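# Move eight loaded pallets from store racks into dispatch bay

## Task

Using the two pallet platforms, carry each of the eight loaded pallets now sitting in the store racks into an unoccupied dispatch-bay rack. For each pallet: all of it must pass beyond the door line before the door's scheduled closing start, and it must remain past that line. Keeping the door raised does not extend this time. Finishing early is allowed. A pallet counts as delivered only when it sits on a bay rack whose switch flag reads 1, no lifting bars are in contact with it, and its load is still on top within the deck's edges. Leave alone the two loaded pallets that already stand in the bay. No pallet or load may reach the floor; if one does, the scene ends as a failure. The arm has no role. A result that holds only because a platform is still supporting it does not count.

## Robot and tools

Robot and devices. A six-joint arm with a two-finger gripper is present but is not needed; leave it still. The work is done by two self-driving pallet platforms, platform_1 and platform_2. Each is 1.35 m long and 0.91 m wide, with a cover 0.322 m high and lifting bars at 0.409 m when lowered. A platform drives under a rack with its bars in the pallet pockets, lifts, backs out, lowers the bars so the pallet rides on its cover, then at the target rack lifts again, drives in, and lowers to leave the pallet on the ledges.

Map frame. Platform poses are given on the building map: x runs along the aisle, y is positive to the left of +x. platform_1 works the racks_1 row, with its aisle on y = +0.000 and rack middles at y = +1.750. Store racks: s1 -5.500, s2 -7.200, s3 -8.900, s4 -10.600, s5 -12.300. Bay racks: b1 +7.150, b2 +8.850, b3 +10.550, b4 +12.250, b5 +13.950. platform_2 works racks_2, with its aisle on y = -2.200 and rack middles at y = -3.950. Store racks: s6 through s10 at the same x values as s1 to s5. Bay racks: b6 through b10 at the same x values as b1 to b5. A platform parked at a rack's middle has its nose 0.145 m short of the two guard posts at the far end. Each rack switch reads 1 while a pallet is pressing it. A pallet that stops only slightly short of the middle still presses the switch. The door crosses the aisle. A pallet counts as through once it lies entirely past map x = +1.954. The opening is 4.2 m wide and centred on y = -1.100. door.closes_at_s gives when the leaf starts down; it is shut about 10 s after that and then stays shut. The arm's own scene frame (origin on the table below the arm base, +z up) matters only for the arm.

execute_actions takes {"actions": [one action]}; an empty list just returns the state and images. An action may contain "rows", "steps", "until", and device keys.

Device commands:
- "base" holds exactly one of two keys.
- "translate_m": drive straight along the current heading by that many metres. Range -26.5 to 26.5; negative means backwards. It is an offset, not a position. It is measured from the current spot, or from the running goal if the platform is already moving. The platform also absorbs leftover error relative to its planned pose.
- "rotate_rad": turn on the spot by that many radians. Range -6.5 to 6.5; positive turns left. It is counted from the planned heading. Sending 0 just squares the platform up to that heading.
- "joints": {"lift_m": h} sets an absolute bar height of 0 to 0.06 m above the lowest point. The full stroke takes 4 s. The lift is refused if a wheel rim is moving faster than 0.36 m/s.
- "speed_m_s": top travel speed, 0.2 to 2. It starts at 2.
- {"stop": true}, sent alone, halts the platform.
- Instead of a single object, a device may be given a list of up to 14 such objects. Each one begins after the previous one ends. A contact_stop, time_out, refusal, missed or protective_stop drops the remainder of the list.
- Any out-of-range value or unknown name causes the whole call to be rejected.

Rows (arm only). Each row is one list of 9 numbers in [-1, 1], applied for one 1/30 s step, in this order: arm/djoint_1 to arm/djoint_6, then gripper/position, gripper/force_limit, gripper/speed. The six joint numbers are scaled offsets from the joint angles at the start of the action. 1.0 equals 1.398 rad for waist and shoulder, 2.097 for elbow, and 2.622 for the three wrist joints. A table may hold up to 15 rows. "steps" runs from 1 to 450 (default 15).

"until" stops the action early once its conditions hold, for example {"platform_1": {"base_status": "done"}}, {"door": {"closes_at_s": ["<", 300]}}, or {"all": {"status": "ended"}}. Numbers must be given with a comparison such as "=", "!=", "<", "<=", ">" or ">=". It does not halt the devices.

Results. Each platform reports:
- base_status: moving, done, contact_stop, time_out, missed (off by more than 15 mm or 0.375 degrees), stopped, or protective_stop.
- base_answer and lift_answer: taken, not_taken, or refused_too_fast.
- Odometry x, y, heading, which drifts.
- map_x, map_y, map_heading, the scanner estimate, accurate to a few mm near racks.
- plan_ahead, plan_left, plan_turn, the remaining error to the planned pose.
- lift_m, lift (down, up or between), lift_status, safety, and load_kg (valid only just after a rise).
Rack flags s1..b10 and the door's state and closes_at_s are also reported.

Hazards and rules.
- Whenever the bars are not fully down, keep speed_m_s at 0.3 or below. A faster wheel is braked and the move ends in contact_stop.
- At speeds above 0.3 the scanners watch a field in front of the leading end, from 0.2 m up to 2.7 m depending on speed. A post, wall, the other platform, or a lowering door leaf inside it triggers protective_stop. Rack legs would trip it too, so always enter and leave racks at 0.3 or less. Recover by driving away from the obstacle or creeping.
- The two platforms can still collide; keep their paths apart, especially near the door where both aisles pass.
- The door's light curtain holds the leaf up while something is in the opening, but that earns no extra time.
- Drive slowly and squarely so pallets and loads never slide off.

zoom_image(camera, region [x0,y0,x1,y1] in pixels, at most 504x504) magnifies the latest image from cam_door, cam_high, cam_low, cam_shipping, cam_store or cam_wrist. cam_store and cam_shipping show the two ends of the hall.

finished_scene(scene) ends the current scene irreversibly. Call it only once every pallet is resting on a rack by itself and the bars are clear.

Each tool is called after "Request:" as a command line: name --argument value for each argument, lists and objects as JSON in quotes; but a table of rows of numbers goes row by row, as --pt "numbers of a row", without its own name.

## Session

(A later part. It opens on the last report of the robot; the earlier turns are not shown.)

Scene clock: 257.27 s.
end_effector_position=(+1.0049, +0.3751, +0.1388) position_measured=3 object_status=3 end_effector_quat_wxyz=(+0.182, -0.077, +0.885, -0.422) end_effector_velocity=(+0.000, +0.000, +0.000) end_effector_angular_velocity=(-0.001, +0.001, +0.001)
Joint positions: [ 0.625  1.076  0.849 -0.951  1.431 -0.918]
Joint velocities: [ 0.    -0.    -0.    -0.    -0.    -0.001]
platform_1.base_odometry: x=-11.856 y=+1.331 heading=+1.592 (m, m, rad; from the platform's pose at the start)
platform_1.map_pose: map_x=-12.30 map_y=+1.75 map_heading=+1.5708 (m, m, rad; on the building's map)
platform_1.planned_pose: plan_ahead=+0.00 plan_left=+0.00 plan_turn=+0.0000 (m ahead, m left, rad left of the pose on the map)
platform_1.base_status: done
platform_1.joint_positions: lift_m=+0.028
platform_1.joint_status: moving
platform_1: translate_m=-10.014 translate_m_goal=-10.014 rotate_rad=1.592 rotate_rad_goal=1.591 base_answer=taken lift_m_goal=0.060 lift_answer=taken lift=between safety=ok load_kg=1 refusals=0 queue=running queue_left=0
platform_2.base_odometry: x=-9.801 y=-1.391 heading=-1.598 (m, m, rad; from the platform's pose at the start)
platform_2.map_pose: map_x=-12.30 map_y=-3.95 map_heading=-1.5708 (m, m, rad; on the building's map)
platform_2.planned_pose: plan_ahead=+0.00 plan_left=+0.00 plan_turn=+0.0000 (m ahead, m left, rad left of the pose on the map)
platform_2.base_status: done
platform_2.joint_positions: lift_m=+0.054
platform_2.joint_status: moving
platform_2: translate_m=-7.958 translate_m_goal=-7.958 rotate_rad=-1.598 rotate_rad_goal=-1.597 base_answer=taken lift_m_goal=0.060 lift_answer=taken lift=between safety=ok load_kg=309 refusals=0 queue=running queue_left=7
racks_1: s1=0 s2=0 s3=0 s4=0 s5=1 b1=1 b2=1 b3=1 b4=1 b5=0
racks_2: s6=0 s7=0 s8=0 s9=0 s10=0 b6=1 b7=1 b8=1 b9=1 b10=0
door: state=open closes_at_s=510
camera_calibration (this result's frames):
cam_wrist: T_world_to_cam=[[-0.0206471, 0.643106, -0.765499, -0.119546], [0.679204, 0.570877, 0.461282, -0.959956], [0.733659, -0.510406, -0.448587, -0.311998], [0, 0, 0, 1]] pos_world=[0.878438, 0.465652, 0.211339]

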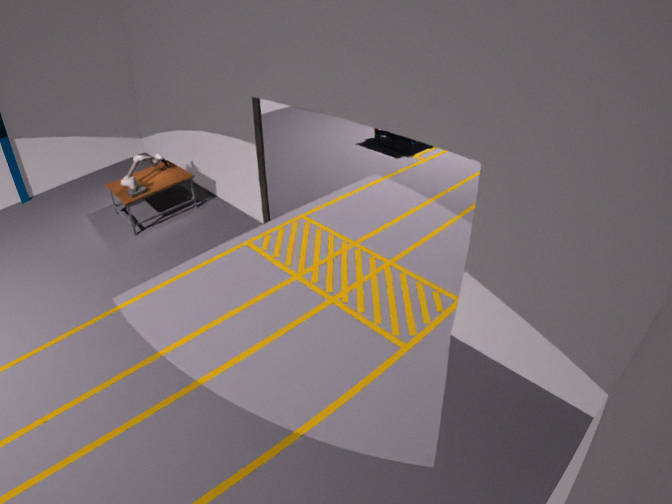

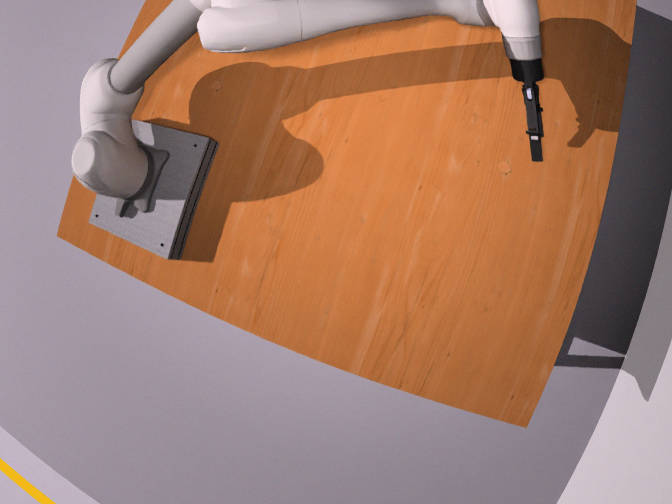

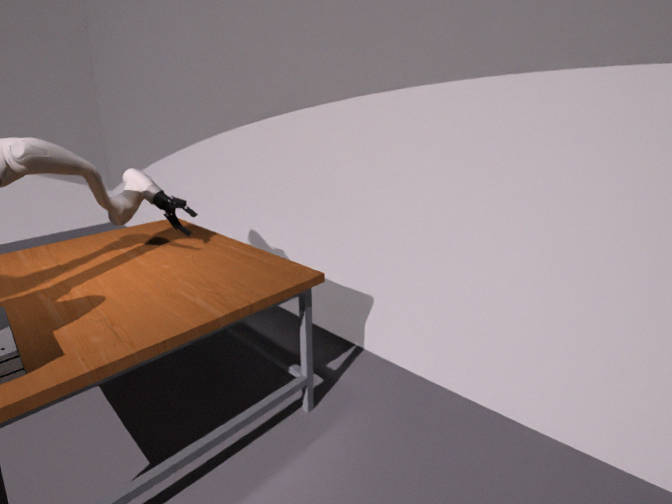

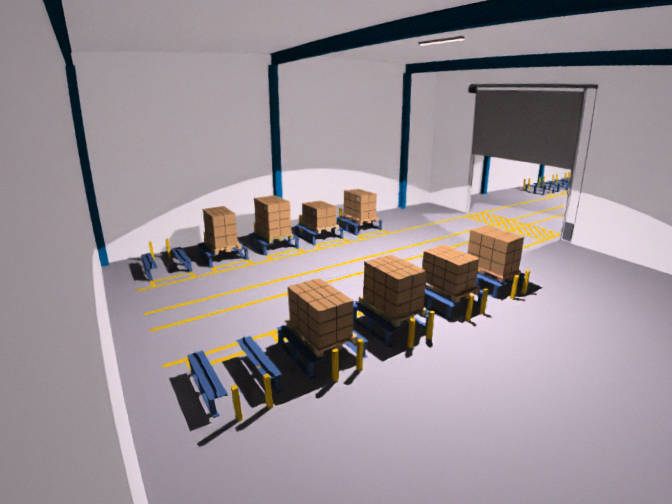

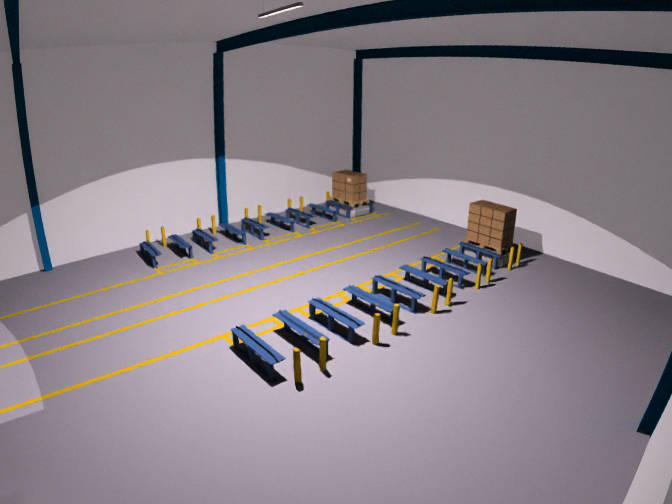

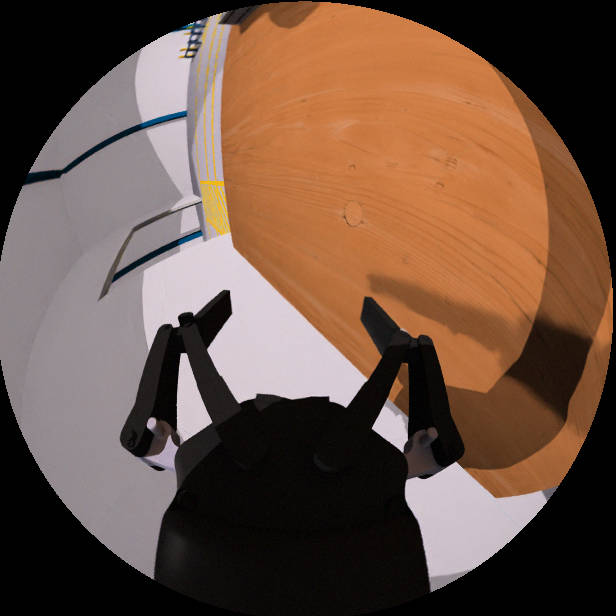

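Request:
execute_actions --actions '[{"platform_1":[{"joints":{"lift_m":0.06}},{"speed_m_s":0.3,"base":{"translate_m":-1.75}},{"speed_m_s":2,"joints":{"lift_m":0},"base":{"rotate_rad":-1.5708}},{"base":{"translate_m":26.25}},{"joints":{"lift_m":0.06},"base":{"rotate_rad":1.5708}},{"speed_m_s":0.3,"base":{"translate_m":1.75}},{"joints":{"lift_m":0.03}},{"joints":{"lift_m":0},"base":{"translate_m":-1.35}}],"steps":450,"until":{"platform_1":{"queue":["!=","running"]}}}]'

Scene clock: 277.90 s.
end_effector_position=(+1.0049, +0.3751, +0.1388) position_measured=3 object_status=3 end_effector_quat_wxyz=(+0.182, -0.077, +0.885, -0.422) end_effector_velocity=(-0.000, -0.000, +0.000) end_effector_angular_velocity=(+0.001, +0.000, -0.000)
Joint positions: [ 0.625  1.076  0.849 -0.951  1.431 -0.918]
Joint velocities: [-0.    -0.001 -0.     0.001  0.    -0.   ]
platform_1.base_odometry: x=-8.683 y=-0.343 heading=+0.020 (m, m, rad; from the platform's pose at the start)
platform_1.map_pose: map_x=-9.12 map_y=+0.00 map_heading=+0.0000 (m, m, rad; on the building's map)
platform_1.planned_pose: plan_ahead=+23.07 plan_left=+0.00 plan_turn=+0.0000 (m ahead, m left, rad left of the pose on the map)
platform_1.base_status: moving
platform_1.joint_positions: lift_m=+0.000
platform_1.joint_status: done
platform_1: translate_m=-8.578 translate_m_goal=14.487 rotate_rad=0.020 rotate_rad_goal=0.022 base_answer=taken lift_m_goal=0.000 lift_answer=taken lift=down safety=ok load_kg=-49 refusals=0 queue=running queue_left=4
platform_2.base_odometry: x=+3.405 y=+0.042 heading=-0.053 (m, m, rad; from the platform's pose at the start)
platform_2.map_pose: map_x=+0.90 map_y=-2.18 map_heading=-0.0218 (m, m, rad; on the building's map)
platform_2.planned_pose: plan_ahead=+13.05 plan_left=+0.26 plan_turn=+0.0218 (m ahead, m left, rad left of the pose on the map)
platform_2.base_status: moving
platform_2.joint_positions: lift_m=+0.000
platform_2.joint_status: done
platform_2: translate_m=3.520 translate_m_goal=16.542 rotate_rad=-0.051 rotate_rad_goal=-0.051 base_answer=taken lift_m_goal=0.000 lift_answer=taken lift=down safety=ok load_kg=-49 refusals=0 queue=running queue_left=4
racks_1: s1=0 s2=0 s3=0 s4=0 s5=0 b1=1 b2=1 b3=1 b4=1 b5=0
racks_2: s6=0 s7=0 s8=0 s9=0 s10=0 b6=1 b7=1 b8=1 b9=1 b10=0
door: state=open closes_at_s=510
camera_calibration (this result's frames):
cam_wrist: T_world_to_cam=[[-0.020647, 0.643106, -0.765499, -0.119546], [0.679204, 0.570877, 0.461282, -0.959956], [0.733659, -0.510406, -0.448587, -0.311999], [0, 0, 0, 1]] pos_world=[0.878438, 0.465652, 0.21134]

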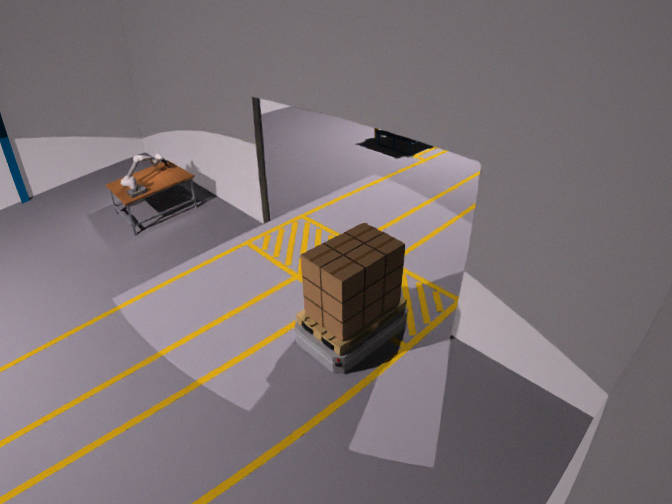

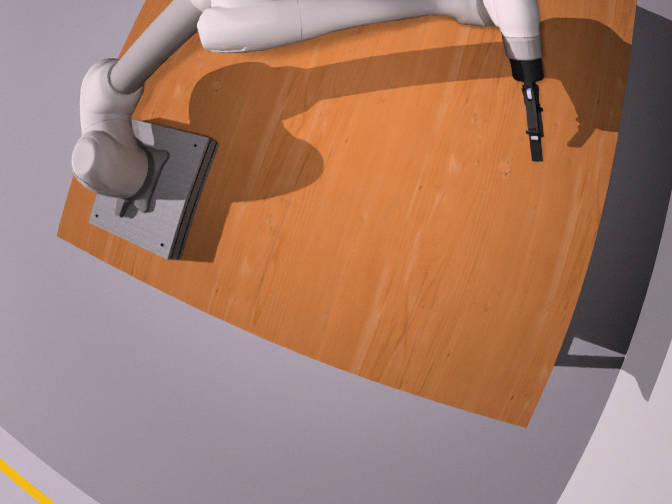

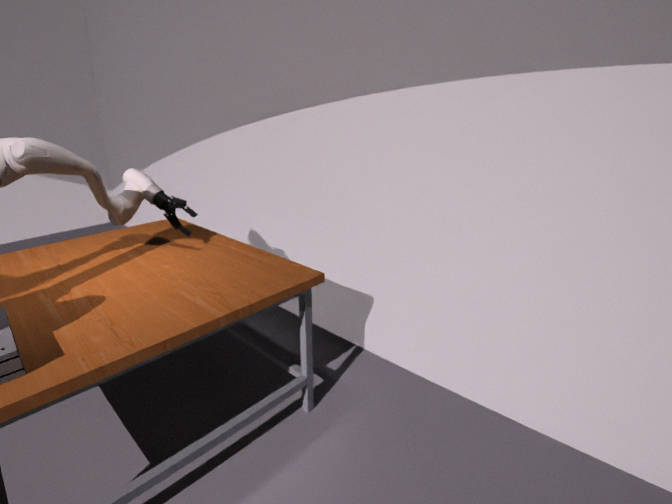

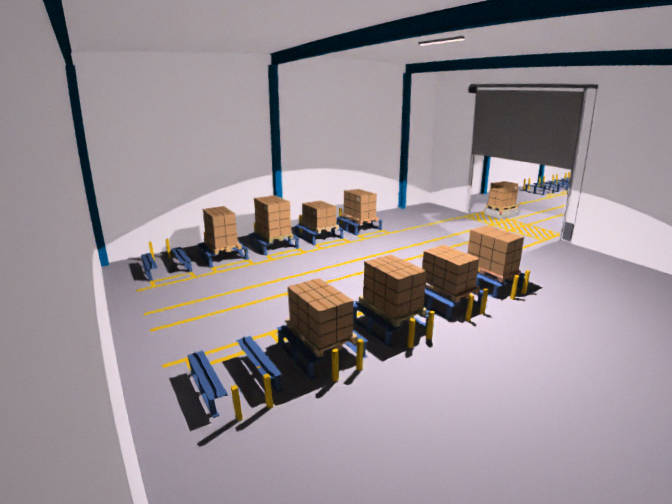

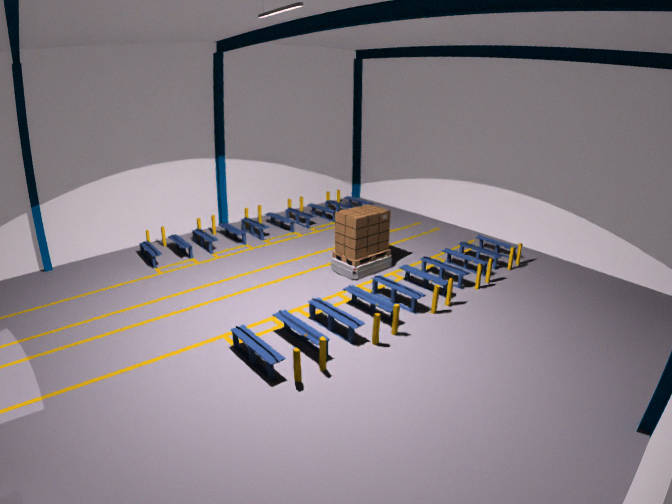

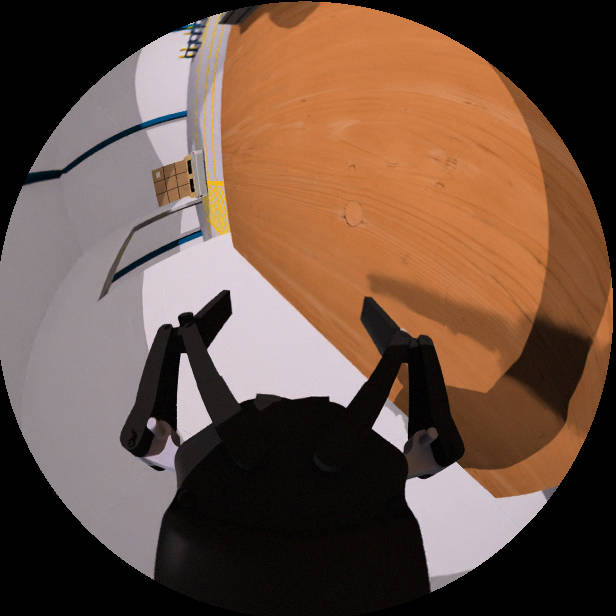

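Request:
execute_actions --actions '[{"steps":450,"until":{"platform_1":{"queue":["!=","running"]}}}]'

Scene clock: 293.17 s.
end_effector_position=(+1.0049, +0.3751, +0.1388) position_measured=3 object_status=3 end_effector_quat_wxyz=(+0.182, -0.077, +0.885, -0.422) end_effector_velocity=(-0.000, -0.000, +0.001) end_effector_angular_velocity=(-0.000, -0.000, -0.001)
Joint positions: [ 0.625  1.076  0.849 -0.951  1.431 -0.918]
Joint velocities: [ 0.    -0.    -0.     0.     0.001  0.001]
platform_1.base_odometry: x=+14.444 y=+0.249 heading=+0.037 (m, m, rad; from the platform's pose at the start)
platform_1.map_pose: map_x=+13.95 map_y=+0.00 map_heading=+0.0131 (m, m, rad; on the building's map)
platform_1.planned_pose: plan_ahead=+0.00 plan_left=+0.00 plan_turn=+1.5577 (m ahead, m left, rad left of the pose on the map)
platform_1.base_status: moving
platform_1.joint_positions: lift_m=+0.001
platform_1.joint_status: moving
platform_1: translate_m=14.507 translate_m_goal=14.507 rotate_rad=0.042 rotate_rad_goal=1.599 base_answer=taken lift_m_goal=0.060 lift_answer=taken lift=down safety=ok load_kg=2 refusals=0 queue=running queue_left=3
platform_2.base_odometry: x=+16.542 y=-0.513 heading=-1.609 (m, m, rad; from the platform's pose at the start)
platform_2.map_pose: map_x=+13.95 map_y=-2.40 map_heading=-1.5752 (m, m, rad; on the building's map)
platform_2.planned_pose: plan_ahead=+1.55 plan_left=+0.01 plan_turn=+0.0043 (m ahead, m left, rad left of the pose on the map)
platform_2.base_status: moving
platform_2.joint_positions: lift_m=+0.060
platform_2.joint_status: done
platform_2: translate_m=16.796 translate_m_goal=18.344 rotate_rad=-1.609 rotate_rad_goal=-1.606 base_answer=taken lift_m_goal=0.060 lift_answer=taken lift=up safety=ok load_kg=305 refusals=0 queue=running queue_left=2
racks_1: s1=0 s2=0 s3=0 s4=0 s5=0 b1=1 b2=1 b3=1 b4=1 b5=0
racks_2: s6=0 s7=0 s8=0 s9=0 s10=0 b6=1 b7=1 b8=1 b9=1 b10=0
door: state=open closes_at_s=510
camera_calibration (this result's frames):
cam_wrist: T_world_to_cam=[[-0.0206465, 0.643106, -0.765499, -0.119547], [0.679204, 0.570877, 0.461283, -0.959956], [0.733659, -0.510406, -0.448587, -0.311999], [0, 0, 0, 1]] pos_world=[0.878438, 0.465652, 0.21134]

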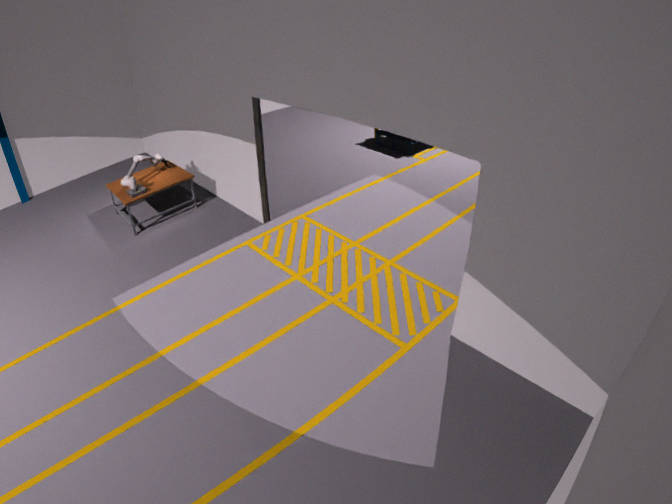

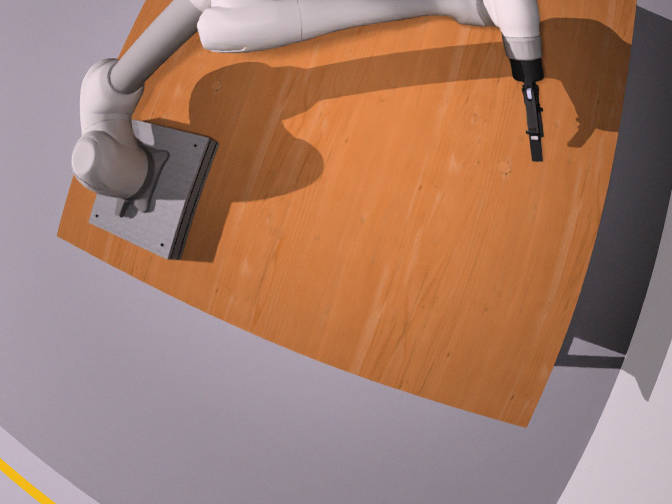

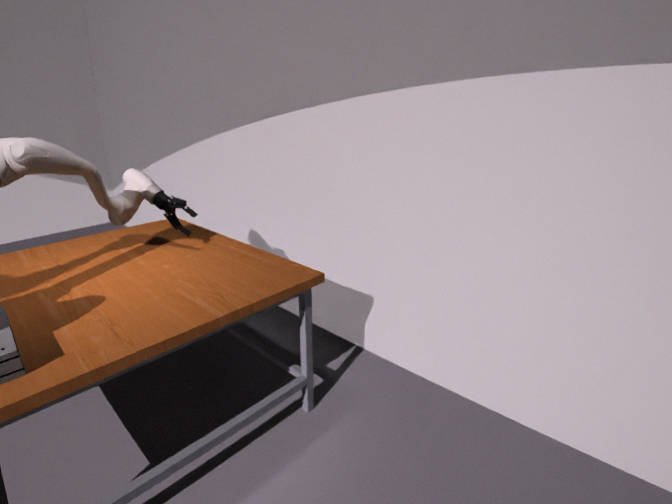

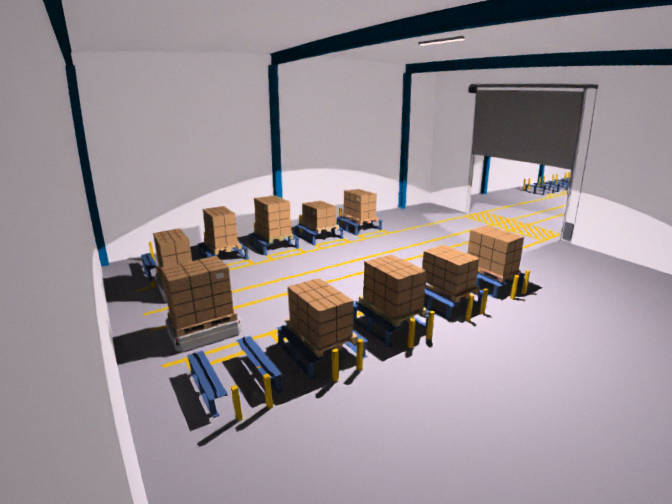

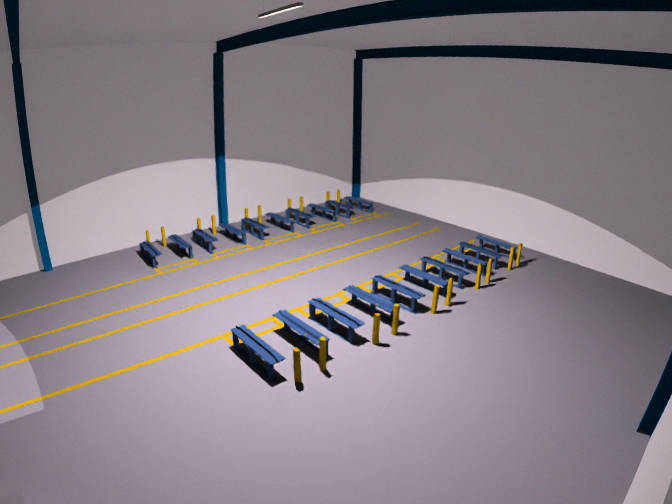

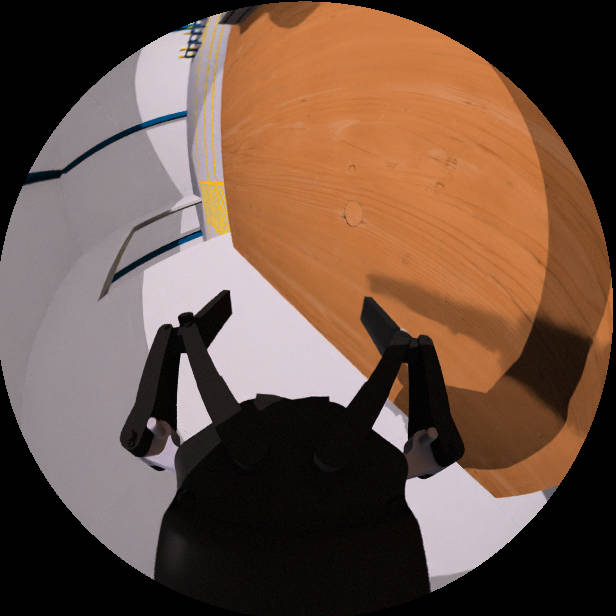

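Request:
execute_actions --actions '[{"steps":450,"until":{"platform_1":{"queue_left":["<=",0],"lift_m":["<",0.02]},"racks_1":{"b5":1}}}]'

Scene clock: 306.83 s.
end_effector_position=(+1.0049, +0.3751, +0.1388) position_measured=3 object_status=3 end_effector_quat_wxyz=(+0.182, -0.077, +0.885, -0.422) end_effector_velocity=(-0.000, +0.000, -0.000) end_effector_angular_velocity=(-0.000, +0.001, +0.001)
Joint positions: [ 0.625  1.076  0.849 -0.951  1.431 -0.918]
Joint velocities: [ 0.    -0.     0.001  0.    -0.    -0.001]
platform_1.base_odometry: x=+14.395 y=+1.876 heading=+1.603 (m, m, rad; from the platform's pose at the start)
platform_1.map_pose: map_x=+13.95 map_y=+1.61 map_heading=+1.5752 (m, m, rad; on the building's map)
platform_1.planned_pose: plan_ahead=-1.21 plan_left=+0.01 plan_turn=-0.0043 (m ahead, m left, rad left of the pose on the map)
platform_1.base_status: moving
platform_1.joint_positions: lift_m=+0.019
platform_1.joint_status: moving
platform_1: translate_m=16.125 translate_m_goal=14.908 rotate_rad=1.603 rotate_rad_goal=1.604 base_answer=taken lift_m_goal=0.000 lift_answer=taken lift=between safety=ok load_kg=-33 refusals=0 queue=running queue_left=0
platform_2.base_odometry: x=+16.533 y=-0.732 heading=-1.603 (m, m, rad; from the platform's pose at the start)
platform_2.map_pose: map_x=+13.95 map_y=-2.60 map_heading=-1.5708 (m, m, rad; on the building's map)
platform_2.planned_pose: plan_ahead=+0.00 plan_left=+0.00 plan_turn=+0.0000 (m ahead, m left, rad left of the pose on the map)
platform_2.base_status: moving
platform_2.joint_positions: lift_m=+0.000
platform_2.joint_status: done
platform_2: translate_m=17.005 translate_m_goal=17.005 rotate_rad=-1.603 rotate_rad_goal=-1.602 base_answer=taken lift_m_goal=0.000 lift_answer=taken lift=down safety=ok load_kg=-49 refusals=0 queue=running queue_left=0
racks_1: s1=0 s2=0 s3=0 s4=0 s5=0 b1=1 b2=1 b3=1 b4=1 b5=1
racks_2: s6=0 s7=0 s8=0 s9=0 s10=0 b6=1 b7=1 b8=1 b9=1 b10=1
door: state=open closes_at_s=510
camera_calibration (this result's frames):
cam_wrist: T_world_to_cam=[[-0.0206468, 0.643106, -0.765498, -0.119547], [0.679204, 0.570877, 0.461283, -0.959956], [0.733659, -0.510406, -0.448587, -0.311998], [0, 0, 0, 1]] pos_world=[0.878438, 0.465652, 0.21134]

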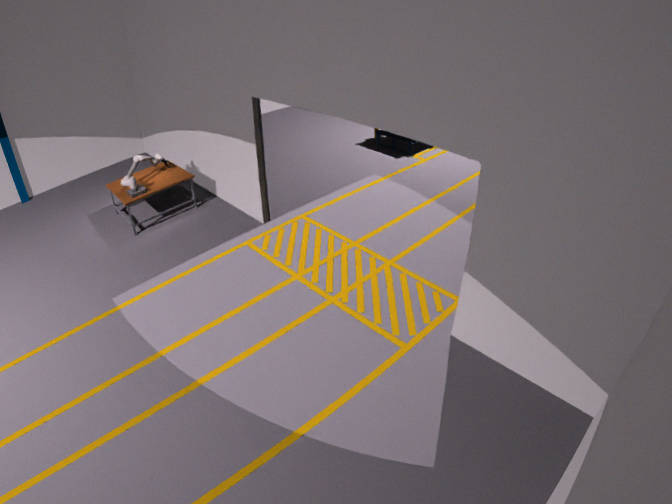

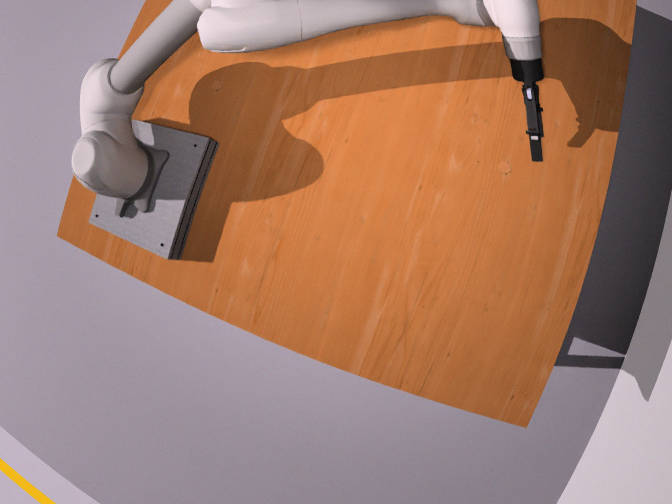

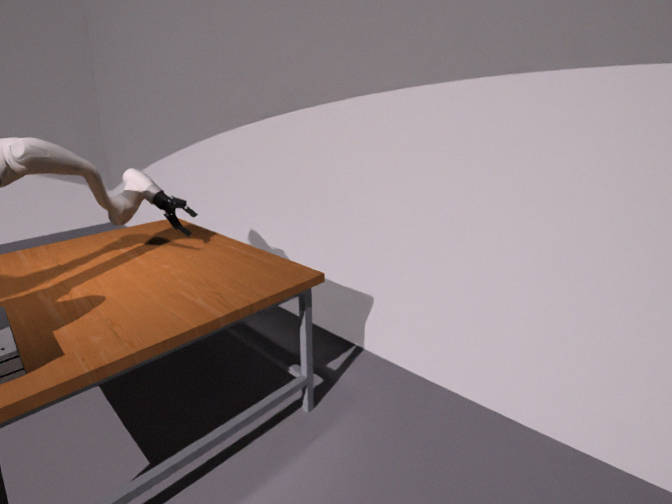

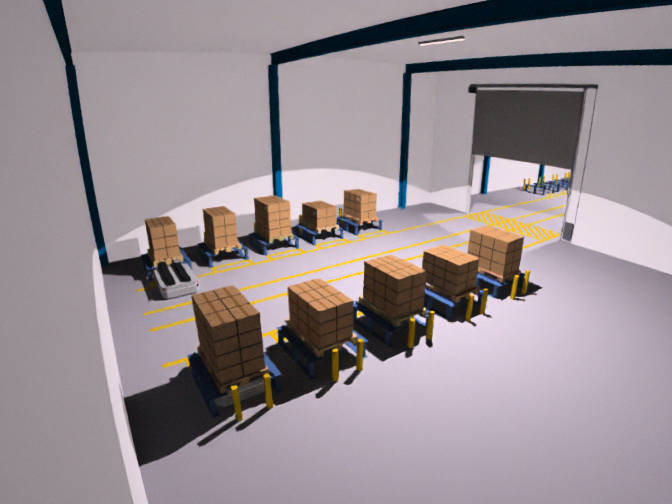

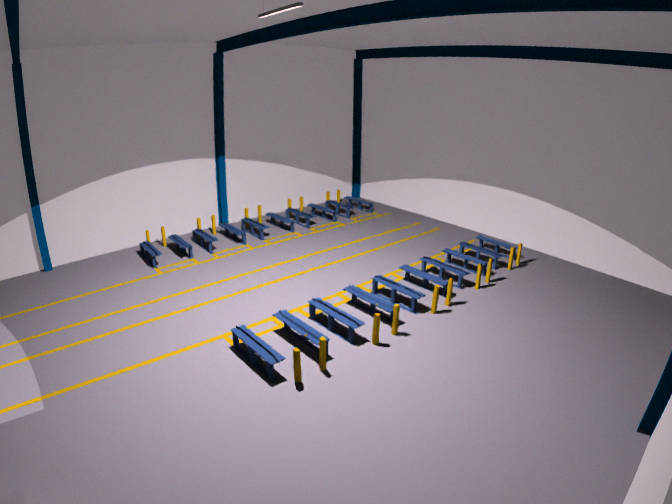

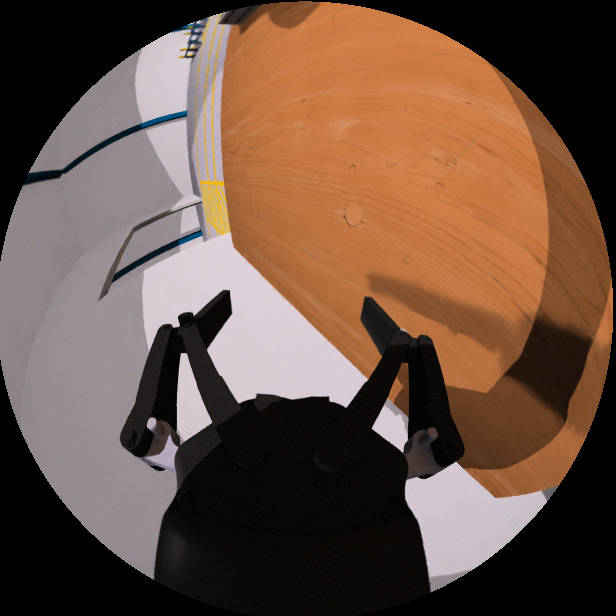

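All ten bay flags read 1. I'll check the loads while platform_1 backs out.

Request:
zoom_image --camera "cam_shipping" --region '[170, 215, 550, 430]'

Request:
zoom_image --camera "cam_shipping" --region '[125, 180, 395, 305]'

Region (170, 215, 550, 430) of cam_shipping's 672x504 image, scaled by 1.326, with more detail than that image has; it fills the top 285 rows of this view, and the rest is white.

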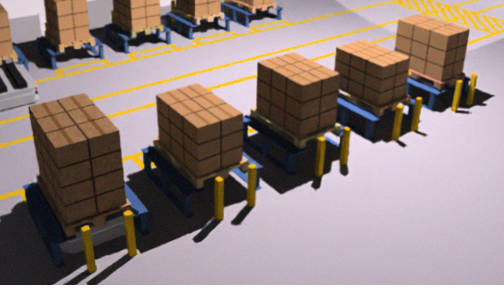

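Region (125, 180, 395, 305) of cam_shipping's 672x504 image, scaled by 1.867, with more detail than that image has; it fills the top 233 rows of this view, and the rest is white.

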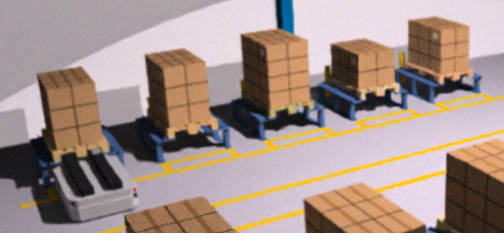

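Request:
execute_actions --actions '[{"steps":200,"until":{"all":{"status":"ended"}}}]'

Scene clock: 311.43 s.
end_effector_position=(+1.0049, +0.3751, +0.1388) position_measured=3 object_status=3 end_effector_quat_wxyz=(+0.182, -0.077, +0.885, -0.422) end_effector_velocity=(+0.000, +0.000, -0.000) end_effector_angular_velocity=(+0.001, -0.000, -0.001)
Joint positions: [ 0.625  1.076  0.849 -0.951  1.431 -0.918]
Joint velocities: [ 0.     0.    -0.001  0.001  0.     0.   ]
platform_1.base_odometry: x=+14.433 y=+0.650 heading=+1.601 (m, m, rad; from the platform's pose at the start)
platform_1.map_pose: map_x=+13.95 map_y=+0.40 map_heading=+1.5708 (m, m, rad; on the building's map)
platform_1.planned_pose: plan_ahead=+0.00 plan_left=+0.00 plan_turn=+0.0000 (m ahead, m left, rad left of the pose on the map)
platform_1.base_status: done
platform_1.joint_positions: lift_m=+0.000
platform_1.joint_status: done
platform_1: translate_m=14.908 translate_m_goal=14.908 rotate_rad=1.601 rotate_rad_goal=1.601 base_answer=taken lift_m_goal=0.000 lift_answer=taken lift=down safety=ok load_kg=-49 refusals=0 queue=done queue_left=0
platform_2.base_odometry: x=+16.533 y=-0.732 heading=-1.603 (m, m, rad; from the platform's pose at the start)
platform_2.map_pose: map_x=+13.95 map_y=-2.60 map_heading=-1.5708 (m, m, rad; on the building's map)
platform_2.planned_pose: plan_ahead=+0.00 plan_left=+0.00 plan_turn=+0.0000 (m ahead, m left, rad left of the pose on the map)
platform_2.base_status: done
platform_2.joint_positions: lift_m=+0.000
platform_2.joint_status: done
platform_2: translate_m=17.005 translate_m_goal=17.005 rotate_rad=-1.603 rotate_rad_goal=-1.602 base_answer=taken lift_m_goal=0.000 lift_answer=taken lift=down safety=ok load_kg=-49 refusals=0 queue=done queue_left=0
racks_1: s1=0 s2=0 s3=0 s4=0 s5=0 b1=1 b2=1 b3=1 b4=1 b5=1
racks_2: s6=0 s7=0 s8=0 s9=0 s10=0 b6=1 b7=1 b8=1 b9=1 b10=1
door: state=open closes_at_s=510
camera_calibration (this result's frames):
cam_wrist: T_world_to_cam=[[-0.0206469, 0.643106, -0.765499, -0.119547], [0.679204, 0.570877, 0.461282, -0.959956], [0.733659, -0.510406, -0.448587, -0.311999], [0, 0, 0, 1]] pos_world=[0.878438, 0.465652, 0.21134]

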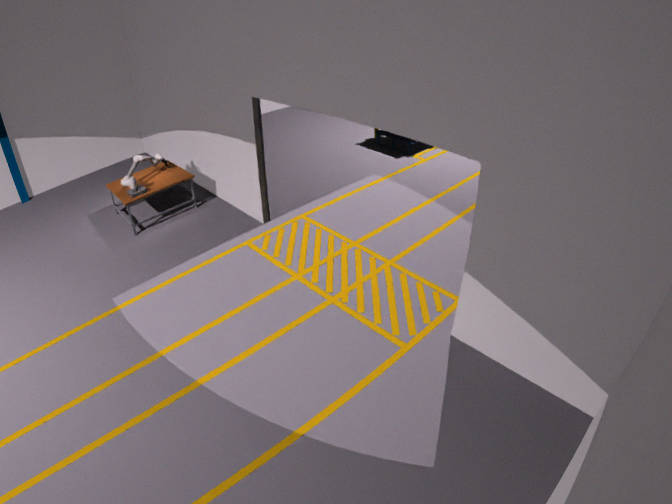

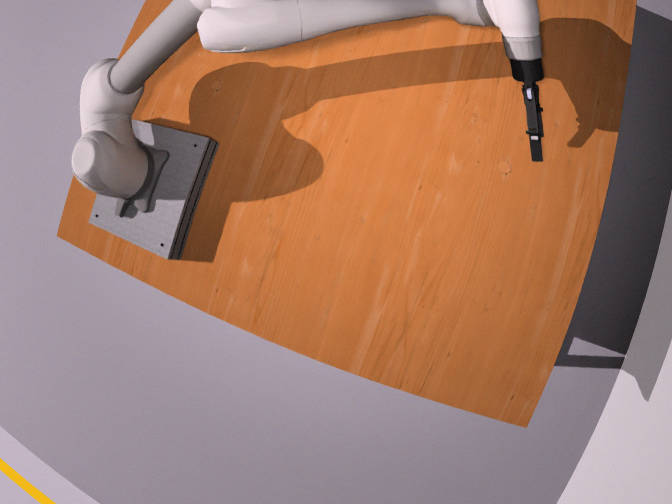

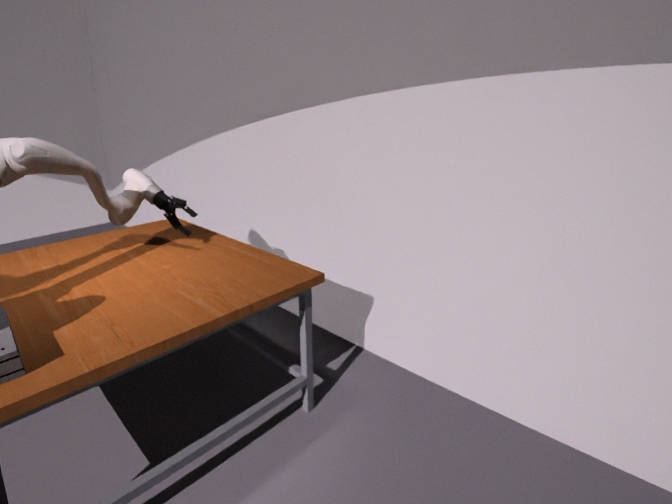

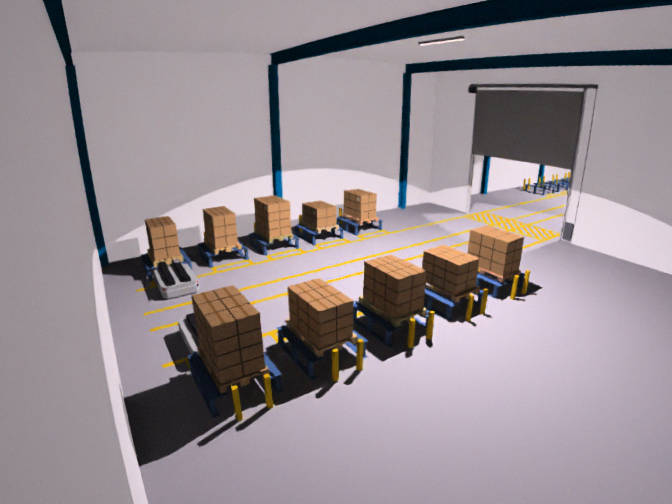

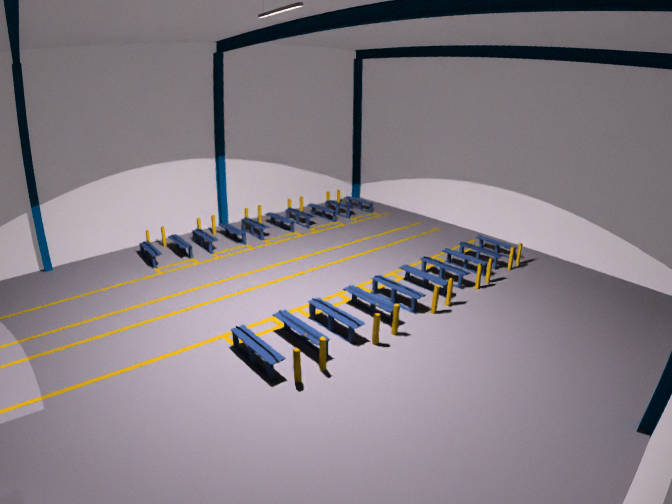

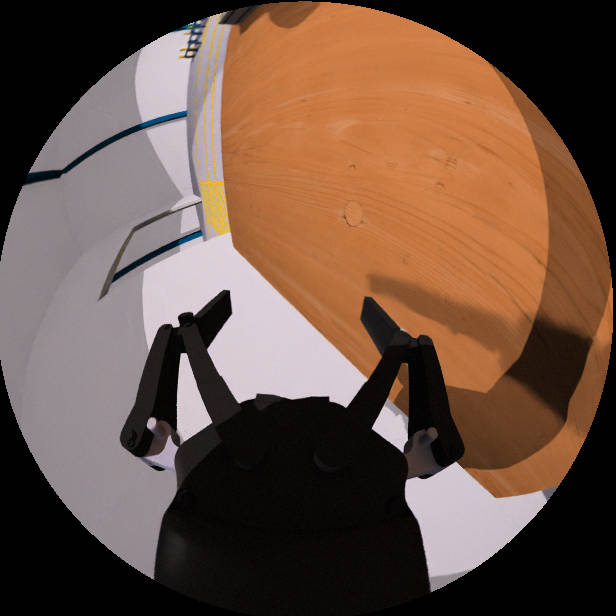

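Request:
finished_scene --scene 2

The scene is finished: the task was done.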